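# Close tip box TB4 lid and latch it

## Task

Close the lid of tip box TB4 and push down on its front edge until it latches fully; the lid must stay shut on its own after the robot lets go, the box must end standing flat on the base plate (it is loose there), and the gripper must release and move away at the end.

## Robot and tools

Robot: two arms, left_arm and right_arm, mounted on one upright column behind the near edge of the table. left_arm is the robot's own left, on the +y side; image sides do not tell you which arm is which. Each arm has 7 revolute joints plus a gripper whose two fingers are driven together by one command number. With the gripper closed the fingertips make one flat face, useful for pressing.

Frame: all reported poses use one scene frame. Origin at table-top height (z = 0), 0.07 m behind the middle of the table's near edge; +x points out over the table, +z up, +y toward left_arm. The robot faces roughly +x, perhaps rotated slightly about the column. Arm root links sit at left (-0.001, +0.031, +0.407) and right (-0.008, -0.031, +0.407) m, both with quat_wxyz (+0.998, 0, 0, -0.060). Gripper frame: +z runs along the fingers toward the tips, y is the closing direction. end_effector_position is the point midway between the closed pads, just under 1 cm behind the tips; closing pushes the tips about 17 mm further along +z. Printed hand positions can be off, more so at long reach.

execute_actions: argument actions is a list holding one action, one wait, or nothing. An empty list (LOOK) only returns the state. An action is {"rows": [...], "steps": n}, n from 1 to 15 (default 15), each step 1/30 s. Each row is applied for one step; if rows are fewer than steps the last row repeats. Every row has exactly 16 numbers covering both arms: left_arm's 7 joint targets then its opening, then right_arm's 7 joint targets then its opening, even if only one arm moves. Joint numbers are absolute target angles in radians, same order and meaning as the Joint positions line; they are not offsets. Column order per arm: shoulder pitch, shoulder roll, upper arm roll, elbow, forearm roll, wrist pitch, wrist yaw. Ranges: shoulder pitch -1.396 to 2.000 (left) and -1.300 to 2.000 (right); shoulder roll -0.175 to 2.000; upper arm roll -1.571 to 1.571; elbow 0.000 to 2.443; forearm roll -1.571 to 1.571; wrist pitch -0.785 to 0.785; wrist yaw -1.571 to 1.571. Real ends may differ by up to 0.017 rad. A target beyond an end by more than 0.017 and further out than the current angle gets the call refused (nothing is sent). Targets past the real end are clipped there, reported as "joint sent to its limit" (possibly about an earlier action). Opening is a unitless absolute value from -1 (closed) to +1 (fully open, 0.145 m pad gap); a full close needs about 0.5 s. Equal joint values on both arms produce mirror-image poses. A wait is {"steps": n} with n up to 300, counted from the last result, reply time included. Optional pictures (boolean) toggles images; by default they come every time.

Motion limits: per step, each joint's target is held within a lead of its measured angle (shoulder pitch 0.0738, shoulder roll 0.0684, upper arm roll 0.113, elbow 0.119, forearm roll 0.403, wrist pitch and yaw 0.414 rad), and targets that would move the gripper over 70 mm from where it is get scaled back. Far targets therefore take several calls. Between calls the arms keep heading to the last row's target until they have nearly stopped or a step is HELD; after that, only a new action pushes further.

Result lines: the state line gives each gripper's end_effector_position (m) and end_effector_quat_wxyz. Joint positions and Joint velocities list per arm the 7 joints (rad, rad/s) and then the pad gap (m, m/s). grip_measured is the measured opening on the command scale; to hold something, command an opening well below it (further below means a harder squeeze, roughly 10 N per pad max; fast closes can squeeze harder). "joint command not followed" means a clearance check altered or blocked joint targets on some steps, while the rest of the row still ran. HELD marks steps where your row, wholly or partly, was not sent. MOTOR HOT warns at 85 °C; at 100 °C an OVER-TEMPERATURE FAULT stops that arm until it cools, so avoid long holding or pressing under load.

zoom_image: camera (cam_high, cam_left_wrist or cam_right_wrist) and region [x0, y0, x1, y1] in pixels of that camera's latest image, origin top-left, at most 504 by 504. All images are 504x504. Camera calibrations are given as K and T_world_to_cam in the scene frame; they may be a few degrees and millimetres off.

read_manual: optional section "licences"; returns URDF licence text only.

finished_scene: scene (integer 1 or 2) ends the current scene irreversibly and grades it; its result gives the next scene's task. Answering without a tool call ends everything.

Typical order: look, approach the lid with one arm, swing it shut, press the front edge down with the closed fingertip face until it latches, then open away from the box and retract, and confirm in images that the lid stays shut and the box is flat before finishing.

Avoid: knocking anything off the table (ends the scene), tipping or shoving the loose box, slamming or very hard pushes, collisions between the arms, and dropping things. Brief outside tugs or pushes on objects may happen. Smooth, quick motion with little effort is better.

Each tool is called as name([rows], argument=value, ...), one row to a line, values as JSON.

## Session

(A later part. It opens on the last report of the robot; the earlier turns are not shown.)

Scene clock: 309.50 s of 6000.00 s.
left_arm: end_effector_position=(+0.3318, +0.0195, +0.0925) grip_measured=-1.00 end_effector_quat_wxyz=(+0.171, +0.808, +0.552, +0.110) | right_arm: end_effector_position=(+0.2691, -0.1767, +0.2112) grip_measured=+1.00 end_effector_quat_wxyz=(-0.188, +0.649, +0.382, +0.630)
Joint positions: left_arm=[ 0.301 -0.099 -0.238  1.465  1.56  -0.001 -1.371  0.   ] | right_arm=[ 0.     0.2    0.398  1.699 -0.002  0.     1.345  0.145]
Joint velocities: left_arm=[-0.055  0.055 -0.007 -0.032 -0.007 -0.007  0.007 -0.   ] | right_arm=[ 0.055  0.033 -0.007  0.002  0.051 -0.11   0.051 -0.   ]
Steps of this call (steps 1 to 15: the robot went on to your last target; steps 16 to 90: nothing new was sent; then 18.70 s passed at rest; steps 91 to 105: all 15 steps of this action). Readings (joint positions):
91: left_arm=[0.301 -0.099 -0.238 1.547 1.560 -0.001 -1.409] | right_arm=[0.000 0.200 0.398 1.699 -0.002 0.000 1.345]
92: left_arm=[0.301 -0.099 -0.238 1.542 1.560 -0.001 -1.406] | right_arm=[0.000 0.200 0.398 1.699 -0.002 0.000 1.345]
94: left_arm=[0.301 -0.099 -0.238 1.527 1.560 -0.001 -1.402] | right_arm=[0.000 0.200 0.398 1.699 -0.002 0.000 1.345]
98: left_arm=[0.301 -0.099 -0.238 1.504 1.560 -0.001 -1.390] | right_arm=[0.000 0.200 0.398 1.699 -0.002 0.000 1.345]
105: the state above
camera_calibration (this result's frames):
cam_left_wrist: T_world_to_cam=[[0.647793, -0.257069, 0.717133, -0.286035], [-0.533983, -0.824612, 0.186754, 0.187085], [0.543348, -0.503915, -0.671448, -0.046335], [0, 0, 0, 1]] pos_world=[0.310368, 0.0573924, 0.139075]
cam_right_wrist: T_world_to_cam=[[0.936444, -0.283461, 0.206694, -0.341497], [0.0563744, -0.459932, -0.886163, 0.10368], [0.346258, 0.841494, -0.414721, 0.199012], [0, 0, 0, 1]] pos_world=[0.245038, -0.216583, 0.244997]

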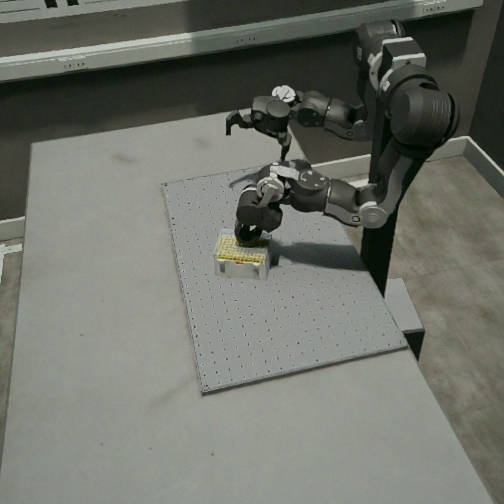

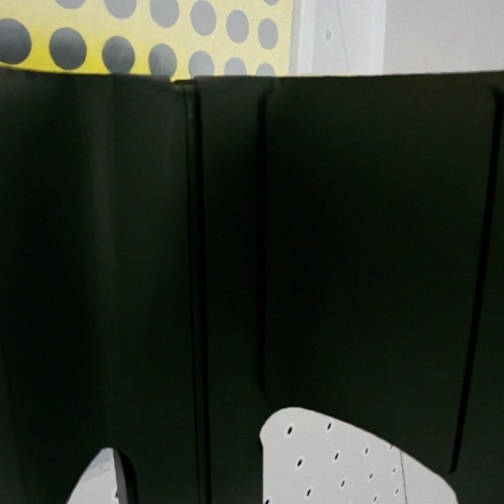

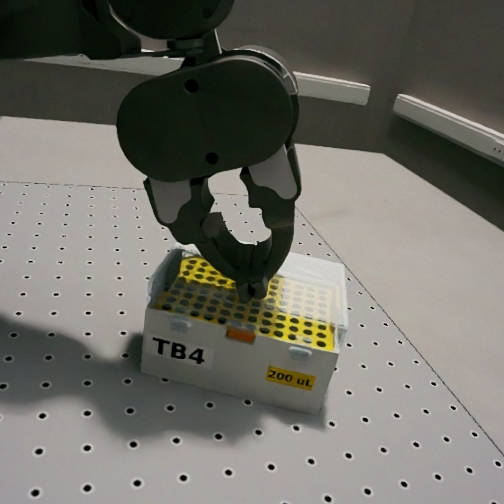

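Continue down slowly 0.012 m.

execute_actions([
  {"rows": [[0.3,-0.099,-0.238,1.458,1.56,0,-1.361,-1, 0,0.2,0.4,1.7,0,0,1.35,1],[0.3,-0.099,-0.238,1.454,1.56,0,-1.359,-1, 0,0.2,0.4,1.7,0,0,1.35,1],[0.3,-0.099,-0.238,1.45,1.56,0,-1.357,-1, 0,0.2,0.4,1.7,0,0,1.35,1],[0.3,-0.099,-0.238,1.446,1.56,0,-1.355,-1, 0,0.2,0.4,1.7,0,0,1.35,1],[0.3,-0.099,-0.238,1.442,1.56,0,-1.353,-1, 0,0.2,0.4,1.7,0,0,1.35,1],[0.3,-0.099,-0.238,1.438,1.56,0,-1.351,-1, 0,0.2,0.4,1.7,0,0,1.35,1],[0.3,-0.099,-0.238,1.434,1.56,0,-1.349,-1, 0,0.2,0.4,1.7,0,0,1.35,1],[0.3,-0.099,-0.238,1.43,1.56,0,-1.347,-1, 0,0.2,0.4,1.7,0,0,1.35,1],[0.3,-0.099,-0.238,1.426,1.56,0,-1.345,-1, 0,0.2,0.4,1.7,0,0,1.35,1],[0.3,-0.099,-0.238,1.422,1.56,0,-1.343,-1, 0,0.2,0.4,1.7,0,0,1.35,1],[0.3,-0.099,-0.238,1.418,1.56,0,-1.341,-1, 0,0.2,0.4,1.7,0,0,1.35,1],[0.3,-0.099,-0.238,1.414,1.56,0,-1.339,-1, 0,0.2,0.4,1.7,0,0,1.35,1]], "steps": 15},
])

zoom_image(camera="cam_right_wrist", region=[130, 170, 370, 400])

Scene clock: 320.43 s of 6000.00 s.
left_arm: end_effector_position=(+0.3344, +0.0183, +0.0869) grip_measured=-1.00 end_effector_quat_wxyz=(+0.171, +0.809, +0.552, +0.110) | right_arm: end_effector_position=(+0.2691, -0.1767, +0.2112) grip_measured=+1.00 end_effector_quat_wxyz=(-0.188, +0.649, +0.382, +0.630)
Joint positions: left_arm=[ 0.308 -0.1   -0.238  1.428  1.56  -0.001 -1.34   0.   ] | right_arm=[ 0.     0.2    0.398  1.699 -0.002  0.     1.345  0.145]
Joint velocities: left_arm=[ 0.033 -0.033  0.002 -0.002 -0.051 -0.051 -0.066 -0.   ] | right_arm=[ 0.011  0.011  0.012 -0.007  0.007  0.022 -0.051 -0.   ]
Steps of this call (steps 1 to 15: the robot went on to your last target; steps 16 to 90: nothing new was sent; then 7.43 s passed at rest; steps 91 to 105: all 15 steps of this action). Readings (joint positions):
91: left_arm=[0.301 -0.099 -0.238 1.464 1.560 -0.001 -1.368] | right_arm=[0.000 0.200 0.398 1.699 -0.002 0.000 1.345]
92: left_arm=[0.301 -0.099 -0.238 1.461 1.560 -0.001 -1.366] | right_arm=[0.000 0.200 0.398 1.699 -0.002 0.000 1.345]
94: left_arm=[0.301 -0.099 -0.238 1.452 1.560 -0.001 -1.362] | right_arm=[0.000 0.200 0.398 1.699 -0.002 0.000 1.345]
98: left_arm=[0.304 -0.099 -0.238 1.441 1.560 -0.001 -1.353] | right_arm=[0.000 0.200 0.398 1.699 -0.002 0.000 1.345]
105: the state above
camera_calibration (this result's frames):
cam_left_wrist: T_world_to_cam=[[0.646585, -0.257771, 0.71797, -0.283616], [-0.53489, -0.824244, 0.185781, 0.188993], [0.543894, -0.504158, -0.670824, -0.0523567], [0, 0, 0, 1]] pos_world=[0.312949, 0.0562722, 0.133394]
cam_right_wrist: T_world_to_cam=[[0.936444, -0.283461, 0.206694, -0.341497], [0.0563744, -0.459932, -0.886163, 0.10368], [0.346258, 0.841494, -0.414721, 0.199012], [0, 0, 0, 1]] pos_world=[0.245038, -0.216583, 0.244997]

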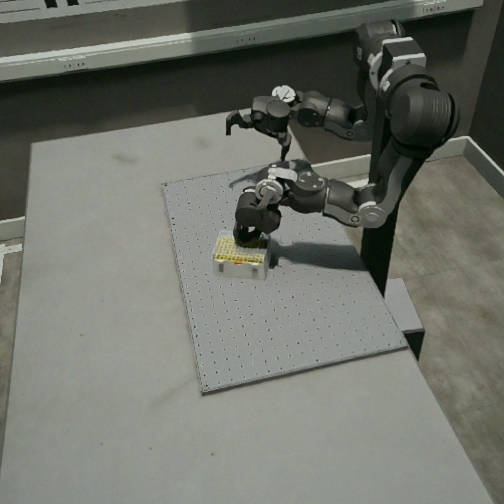

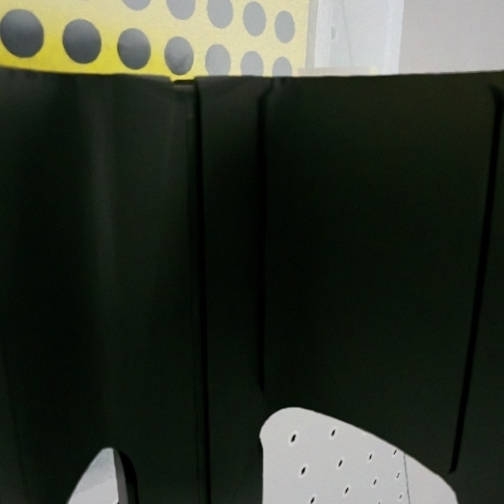

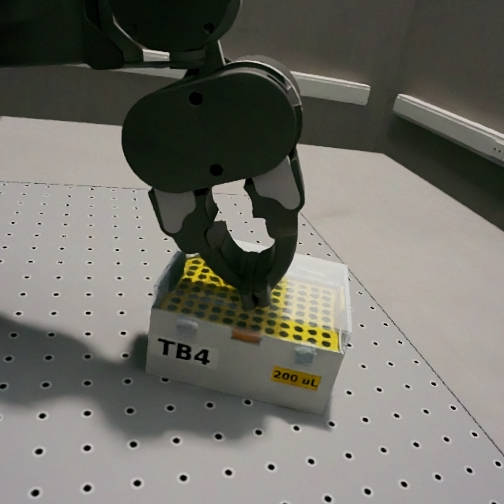

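Region (130, 170, 370, 400) of cam_right_wrist's 504x504 image, scaled by 2.100, with more detail than that image has; it fills the top 483 rows of this view, and the rest is white.

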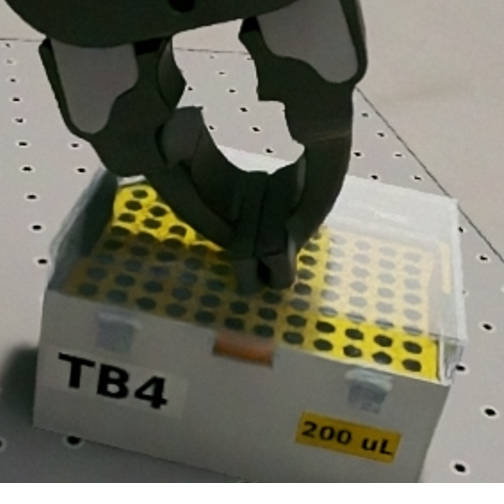

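execute_actions([
  {"rows": [[0.302,-0.099,-0.238,1.425,1.56,0,-1.343,-1, 0,0.2,0.4,1.7,0,0,1.35,1],[0.303,-0.099,-0.238,1.435,1.56,0,-1.347,-1, 0,0.2,0.4,1.7,0,0,1.35,1],[0.303,-0.099,-0.238,1.445,1.56,0,-1.351,-1, 0,0.2,0.4,1.7,0,0,1.35,1],[0.303,-0.099,-0.238,1.455,1.56,0,-1.355,-1, 0,0.2,0.4,1.7,0,0,1.35,1],[0.303,-0.099,-0.238,1.465,1.56,0,-1.359,-1, 0,0.2,0.4,1.7,0,0,1.35,1],[0.303,-0.099,-0.238,1.475,1.56,0,-1.363,-1, 0,0.2,0.4,1.7,0,0,1.35,1],[0.303,-0.099,-0.238,1.485,1.56,0,-1.367,-1, 0,0.2,0.4,1.7,0,0,1.35,1],[0.303,-0.099,-0.238,1.495,1.56,0,-1.371,-1, 0,0.2,0.4,1.7,0,0,1.35,1]], "steps": 15},
])

zoom_image(camera="cam_right_wrist", region=[130, 170, 370, 400])

Scene clock: 343.80 s of 6000.00 s.
left_arm: end_effector_position=(+0.3365, +0.0176, +0.1028) grip_measured=-1.00 end_effector_quat_wxyz=(+0.187, +0.805, +0.550, +0.121) | right_arm: end_effector_position=(+0.2691, -0.1767, +0.2112) grip_measured=+1.00 end_effector_quat_wxyz=(-0.188, +0.649, +0.382, +0.630)
Joint positions: left_arm=[ 0.304 -0.1   -0.238  1.495  1.56  -0.001 -1.365  0.   ] | right_arm=[ 0.     0.2    0.398  1.699 -0.002  0.     1.345  0.145]
Joint velocities: left_arm=[-0.011 -0.033 -0.007  0.002  0.022 -0.037 -0.022  0.   ] | right_arm=[ 0.077 -0.033  0.017 -0.032  0.022  0.051 -0.081  0.   ]
Steps of this call (steps 1 to 15: the robot went on to your last target; steps 16 to 90: nothing new was sent; then 19.87 s passed at rest; steps 91 to 105: all 15 steps of this action). Readings (joint positions):
91: left_arm=[0.308 -0.100 -0.238 1.430 1.560 -0.001 -1.340] | right_arm=[0.000 0.200 0.398 1.699 -0.002 0.000 1.345]
92: left_arm=[0.307 -0.100 -0.238 1.433 1.560 -0.001 -1.340] | right_arm=[0.000 0.200 0.398 1.699 -0.002 0.000 1.345]
94: left_arm=[0.304 -0.100 -0.238 1.447 1.560 -0.001 -1.346] | right_arm=[0.000 0.200 0.398 1.699 -0.002 0.000 1.345]
98: left_arm=[0.304 -0.100 -0.238 1.490 1.560 -0.001 -1.360] | right_arm=[0.000 0.200 0.398 1.699 -0.002 0.000 1.345]
105: the state above
camera_calibration (this result's frames):
cam_left_wrist: T_world_to_cam=[[0.620612, -0.245875, 0.744571, -0.29077], [-0.54048, -0.82209, 0.179025, 0.1891], [0.568087, -0.513531, -0.643089, -0.0540084], [0, 0, 0, 1]] pos_world=[0.313341, 0.056229, 0.147913]
cam_right_wrist: T_world_to_cam=[[0.936444, -0.283461, 0.206694, -0.341497], [0.0563744, -0.459932, -0.886163, 0.10368], [0.346258, 0.841494, -0.414721, 0.199012], [0, 0, 0, 1]] pos_world=[0.245038, -0.216583, 0.244997]

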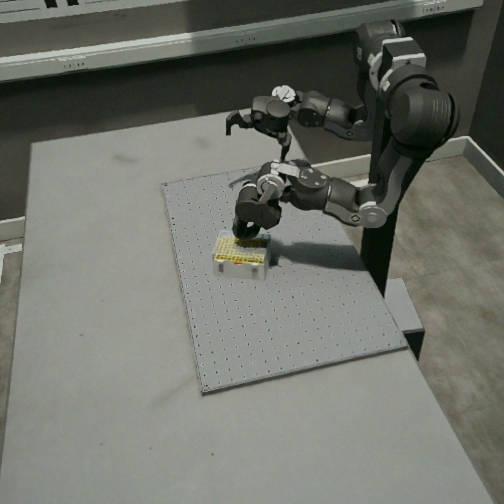

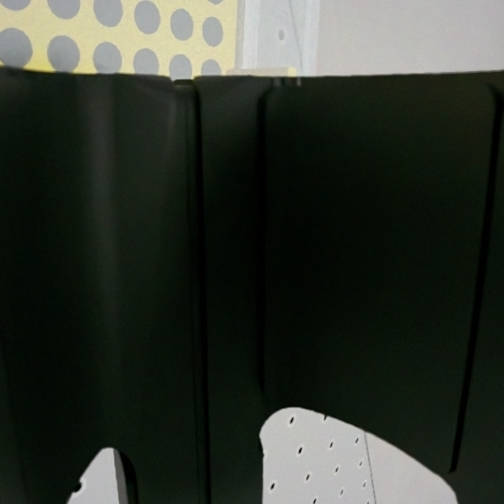

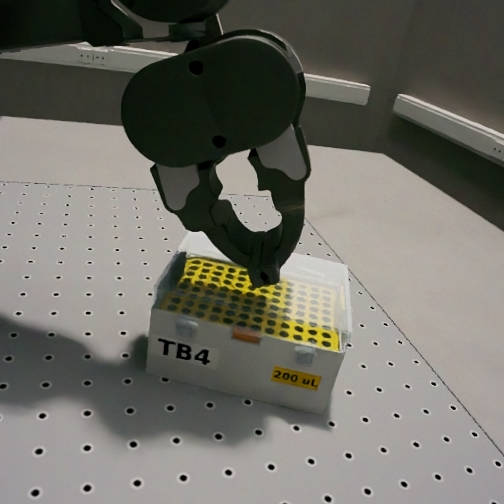

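Region (130, 170, 370, 400) of cam_right_wrist's 504x504 image, scaled by 2.100, with more detail than that image has; it fills the top 483 rows of this view, and the rest is white.

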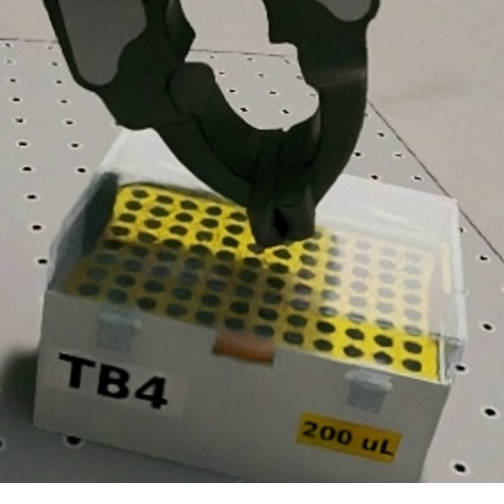

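zoom_image(camera="cam_right_wrist", region=[140, 280, 360, 380])

Region (140, 280, 360, 380) of cam_right_wrist's 504x504 image, scaled by 2.291, with more detail than that image has; it fills the top 229 rows of this view, and the rest is white.

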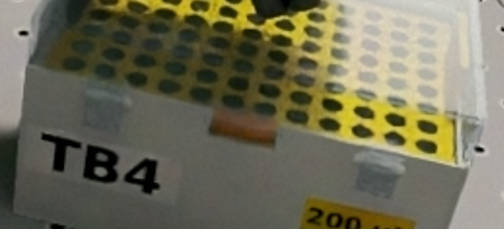

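execute_actions([
  {"rows": [[0.303,-0.099,-0.242,1.488,1.56,0,-1.369,-1, 0,0.2,0.4,1.7,0,0,1.35,1],[0.303,-0.099,-0.246,1.481,1.56,0,-1.367,-1, 0,0.2,0.4,1.7,0,0,1.35,1],[0.303,-0.099,-0.25,1.474,1.56,0,-1.365,-1, 0,0.2,0.4,1.7,0,0,1.35,1],[0.303,-0.099,-0.254,1.467,1.56,0,-1.363,-1, 0,0.2,0.4,1.7,0,0,1.35,1],[0.303,-0.099,-0.258,1.46,1.56,0,-1.361,-1, 0,0.2,0.4,1.7,0,0,1.35,1],[0.303,-0.099,-0.26,1.454,1.56,0,-1.359,-1, 0,0.2,0.4,1.7,0,0,1.35,1],[0.303,-0.099,-0.26,1.448,1.56,0,-1.357,-1, 0,0.2,0.4,1.7,0,0,1.35,1],[0.302,-0.099,-0.26,1.443,1.56,0,-1.357,-1, 0,0.2,0.4,1.7,0,0,1.35,1],[0.301,-0.099,-0.26,1.438,1.56,0,-1.359,-1, 0,0.2,0.4,1.7,0,0,1.35,1],[0.3,-0.099,-0.26,1.433,1.56,0,-1.361,-1, 0,0.2,0.4,1.7,0,0,1.35,1],[0.299,-0.099,-0.26,1.428,1.56,0,-1.364,-1, 0,0.2,0.4,1.7,0,0,1.35,1],[0.298,-0.099,-0.26,1.423,1.56,0,-1.367,-1, 0,0.2,0.4,1.7,0,0,1.35,1],[0.297,-0.099,-0.26,1.418,1.56,0,-1.37,-1, 0,0.2,0.4,1.7,0,0,1.35,1]], "steps": 15},
], pictures=false)

execute_actions([
  {"rows": [[0.299,-0.099,-0.26,1.425,1.56,0,-1.37,-1, 0,0.2,0.4,1.7,0,0,1.35,1],[0.3,-0.099,-0.26,1.435,1.56,0,-1.37,-1, 0,0.2,0.4,1.7,0,0,1.35,1],[0.3,-0.099,-0.26,1.45,1.56,0,-1.37,-1, 0,0.2,0.4,1.7,0,0,1.35,1],[0.3,-0.099,-0.26,1.47,1.56,0,-1.37,-1, 0,0.2,0.4,1.7,0,0,1.35,1],[0.3,-0.099,-0.26,1.5,1.56,0,-1.37,-1, 0,0.2,0.4,1.7,0,0,1.35,1],[0.3,-0.099,-0.25,1.53,1.56,0,-1.37,-1, 0,0.2,0.4,1.7,0,0,1.35,1],[0.3,-0.099,-0.23,1.57,1.56,0,-1.37,-1, 0,0.2,0.4,1.7,0,0,1.35,1],[0.29,-0.09,-0.2,1.61,1.56,0,-1.37,-1, 0,0.2,0.4,1.7,0,0,1.35,1],[0.27,-0.08,-0.16,1.65,1.56,0,-1.37,-1, 0,0.2,0.4,1.7,0,0,1.35,1],[0.25,-0.07,-0.11,1.7,1.56,0,-1.37,-1, 0,0.2,0.4,1.7,0,0,1.35,1],[0.23,-0.06,-0.06,1.75,1.56,0,-1.37,-1, 0,0.2,0.4,1.7,0,0,1.35,1],[0.21,-0.05,-0.01,1.8,1.56,0,-1.37,-1, 0,0.2,0.4,1.7,0,0,1.35,1],[0.19,-0.04,0.04,1.84,1.56,0,-1.37,-1, 0,0.2,0.4,1.7,0,0,1.35,1],[0.17,-0.03,0.08,1.87,1.56,0,-1.37,-1, 0,0.2,0.4,1.7,0,0,1.35,1],[0.16,-0.02,0.11,1.89,1.56,0,-1.37,-1, 0,0.2,0.4,1.7,0,0,1.35,1]], "steps": 15},
])

Scene clock: 390.00 s of 6000.00 s.
left_arm: end_effector_position=(+0.3296, +0.0150, +0.0865) grip_measured=-1.00 end_effector_quat_wxyz=(+0.164, +0.816, +0.544, +0.107) | right_arm: end_effector_position=(+0.2691, -0.1767, +0.2112) grip_measured=+1.00 end_effector_quat_wxyz=(-0.188, +0.649, +0.382, +0.630)
Joint positions: left_arm=[ 0.306 -0.101 -0.259  1.434  1.559 -0.001 -1.362  0.   ] | right_arm=[ 0.     0.2    0.398  1.699 -0.002  0.     1.345  0.145]
Joint velocities: left_arm=[-0.011 -0.011 -0.002  0.007 -0.066 -0.022 -0.066  0.   ] | right_arm=[ 0.011 -0.011 -0.002 -0.017 -0.022  0.022  0.007  0.   ]
Steps of this call (steps 1 to 15: the robot went on to your last target; steps 16 to 90: nothing new was sent; then 42.70 s passed at rest; steps 91 to 105: all 15 steps of this action). Readings (joint positions):
91: left_arm=[0.304 -0.100 -0.239 1.495 1.560 -0.001 -1.365] | right_arm=[0.000 0.200 0.398 1.699 -0.002 0.000 1.345]
92: left_arm=[0.305 -0.100 -0.242 1.489 1.560 -0.001 -1.365] | right_arm=[0.000 0.200 0.398 1.699 -0.002 0.000 1.345]
94: left_arm=[0.305 -0.100 -0.252 1.473 1.560 -0.001 -1.365] | right_arm=[0.000 0.200 0.398 1.699 -0.002 0.000 1.345]
98: left_arm=[0.304 -0.100 -0.259 1.449 1.560 -0.001 -1.363] | right_arm=[0.000 0.200 0.398 1.699 -0.002 0.000 1.345]
105: the state above

Scene clock: 390.50 s of 6000.00 s.
left_arm: end_effector_position=(+0.3438, +0.1389, +0.1630) grip_measured=-1.00 end_effector_quat_wxyz=(+0.246, +0.667, +0.666, +0.228) | right_arm: end_effector_position=(+0.2691, -0.1767, +0.2112) grip_measured=+1.00 end_effector_quat_wxyz=(-0.188, +0.649, +0.382, +0.630)
Joint positions: left_arm=[ 0.164 -0.019  0.108  1.891  1.557 -0.    -1.367  0.   ] | right_arm=[ 0.     0.2    0.398  1.699 -0.002  0.     1.345  0.145]
Joint velocities: left_arm=[-0.275  0.231  0.74   0.515 -0.095 -0.051 -0.022 -0.   ] | right_arm=[ 0.077 -0.011 -0.007  0.002 -0.066 -0.007  0.007  0.   ]
Steps of this call (steps 1 to 15: all 15 steps of this action). Readings (joint positions):
1: left_arm=[0.306 -0.101 -0.259 1.434 1.559 -0.001 -1.362] | right_arm=[0.000 0.200 0.398 1.699 -0.002 0.000 1.345]
2: left_arm=[0.306 -0.101 -0.259 1.437 1.559 -0.001 -1.362] | right_arm=[0.000 0.200 0.398 1.699 -0.002 0.000 1.345]
4: left_arm=[0.300 -0.100 -0.259 1.458 1.559 -0.001 -1.364] | right_arm=[0.000 0.200 0.398 1.699 -0.002 0.000 1.345]
8: left_arm=[0.296 -0.101 -0.214 1.602 1.564 0.000 -1.367] | right_arm=[0.000 0.200 0.398 1.699 -0.002 0.000 1.345]
15: the state above
camera_calibration (this result's frames):
cam_left_wrist: T_world_to_cam=[[0.475902, 0.0055057, 0.879481, -0.317491], [-0.245509, -0.959398, 0.138855, 0.206198], [0.844537, -0.282002, -0.455228, -0.114925], [0, 0, 0, 1]] pos_world=[0.298776, 0.167165, 0.198279]
cam_right_wrist: T_world_to_cam=[[0.936444, -0.283461, 0.206694, -0.341497], [0.0563744, -0.459932, -0.886163, 0.10368], [0.346258, 0.841494, -0.414721, 0.199012], [0, 0, 0, 1]] pos_world=[0.245038, -0.216583, 0.244997]

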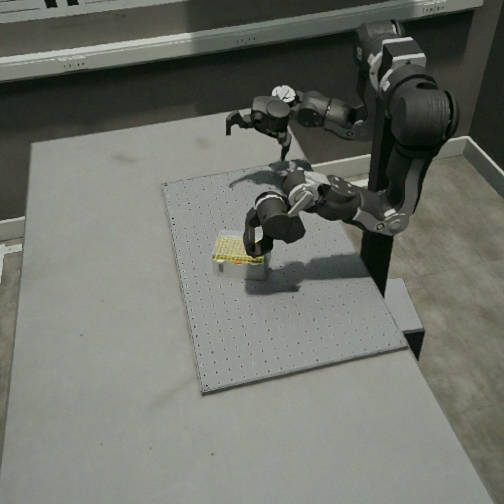

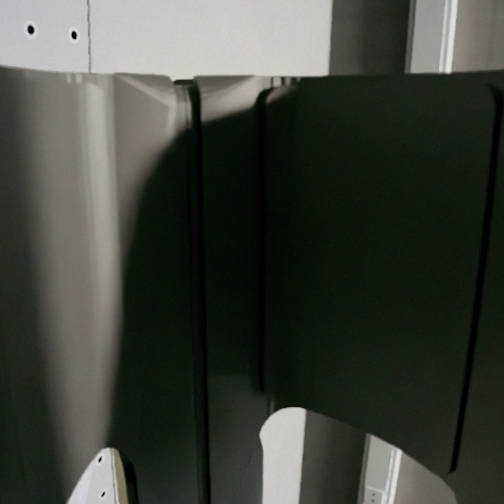

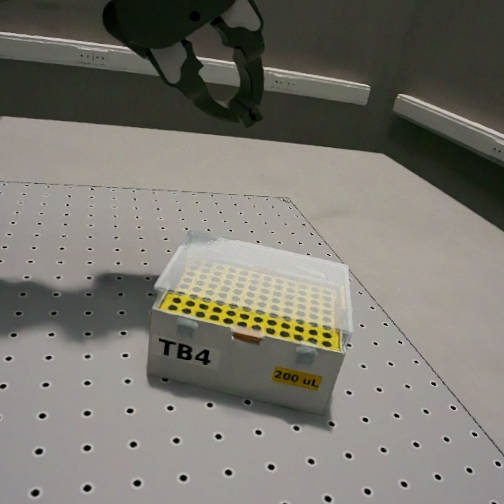

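finished_scene(scene=1)

The scene is finished: the task was done.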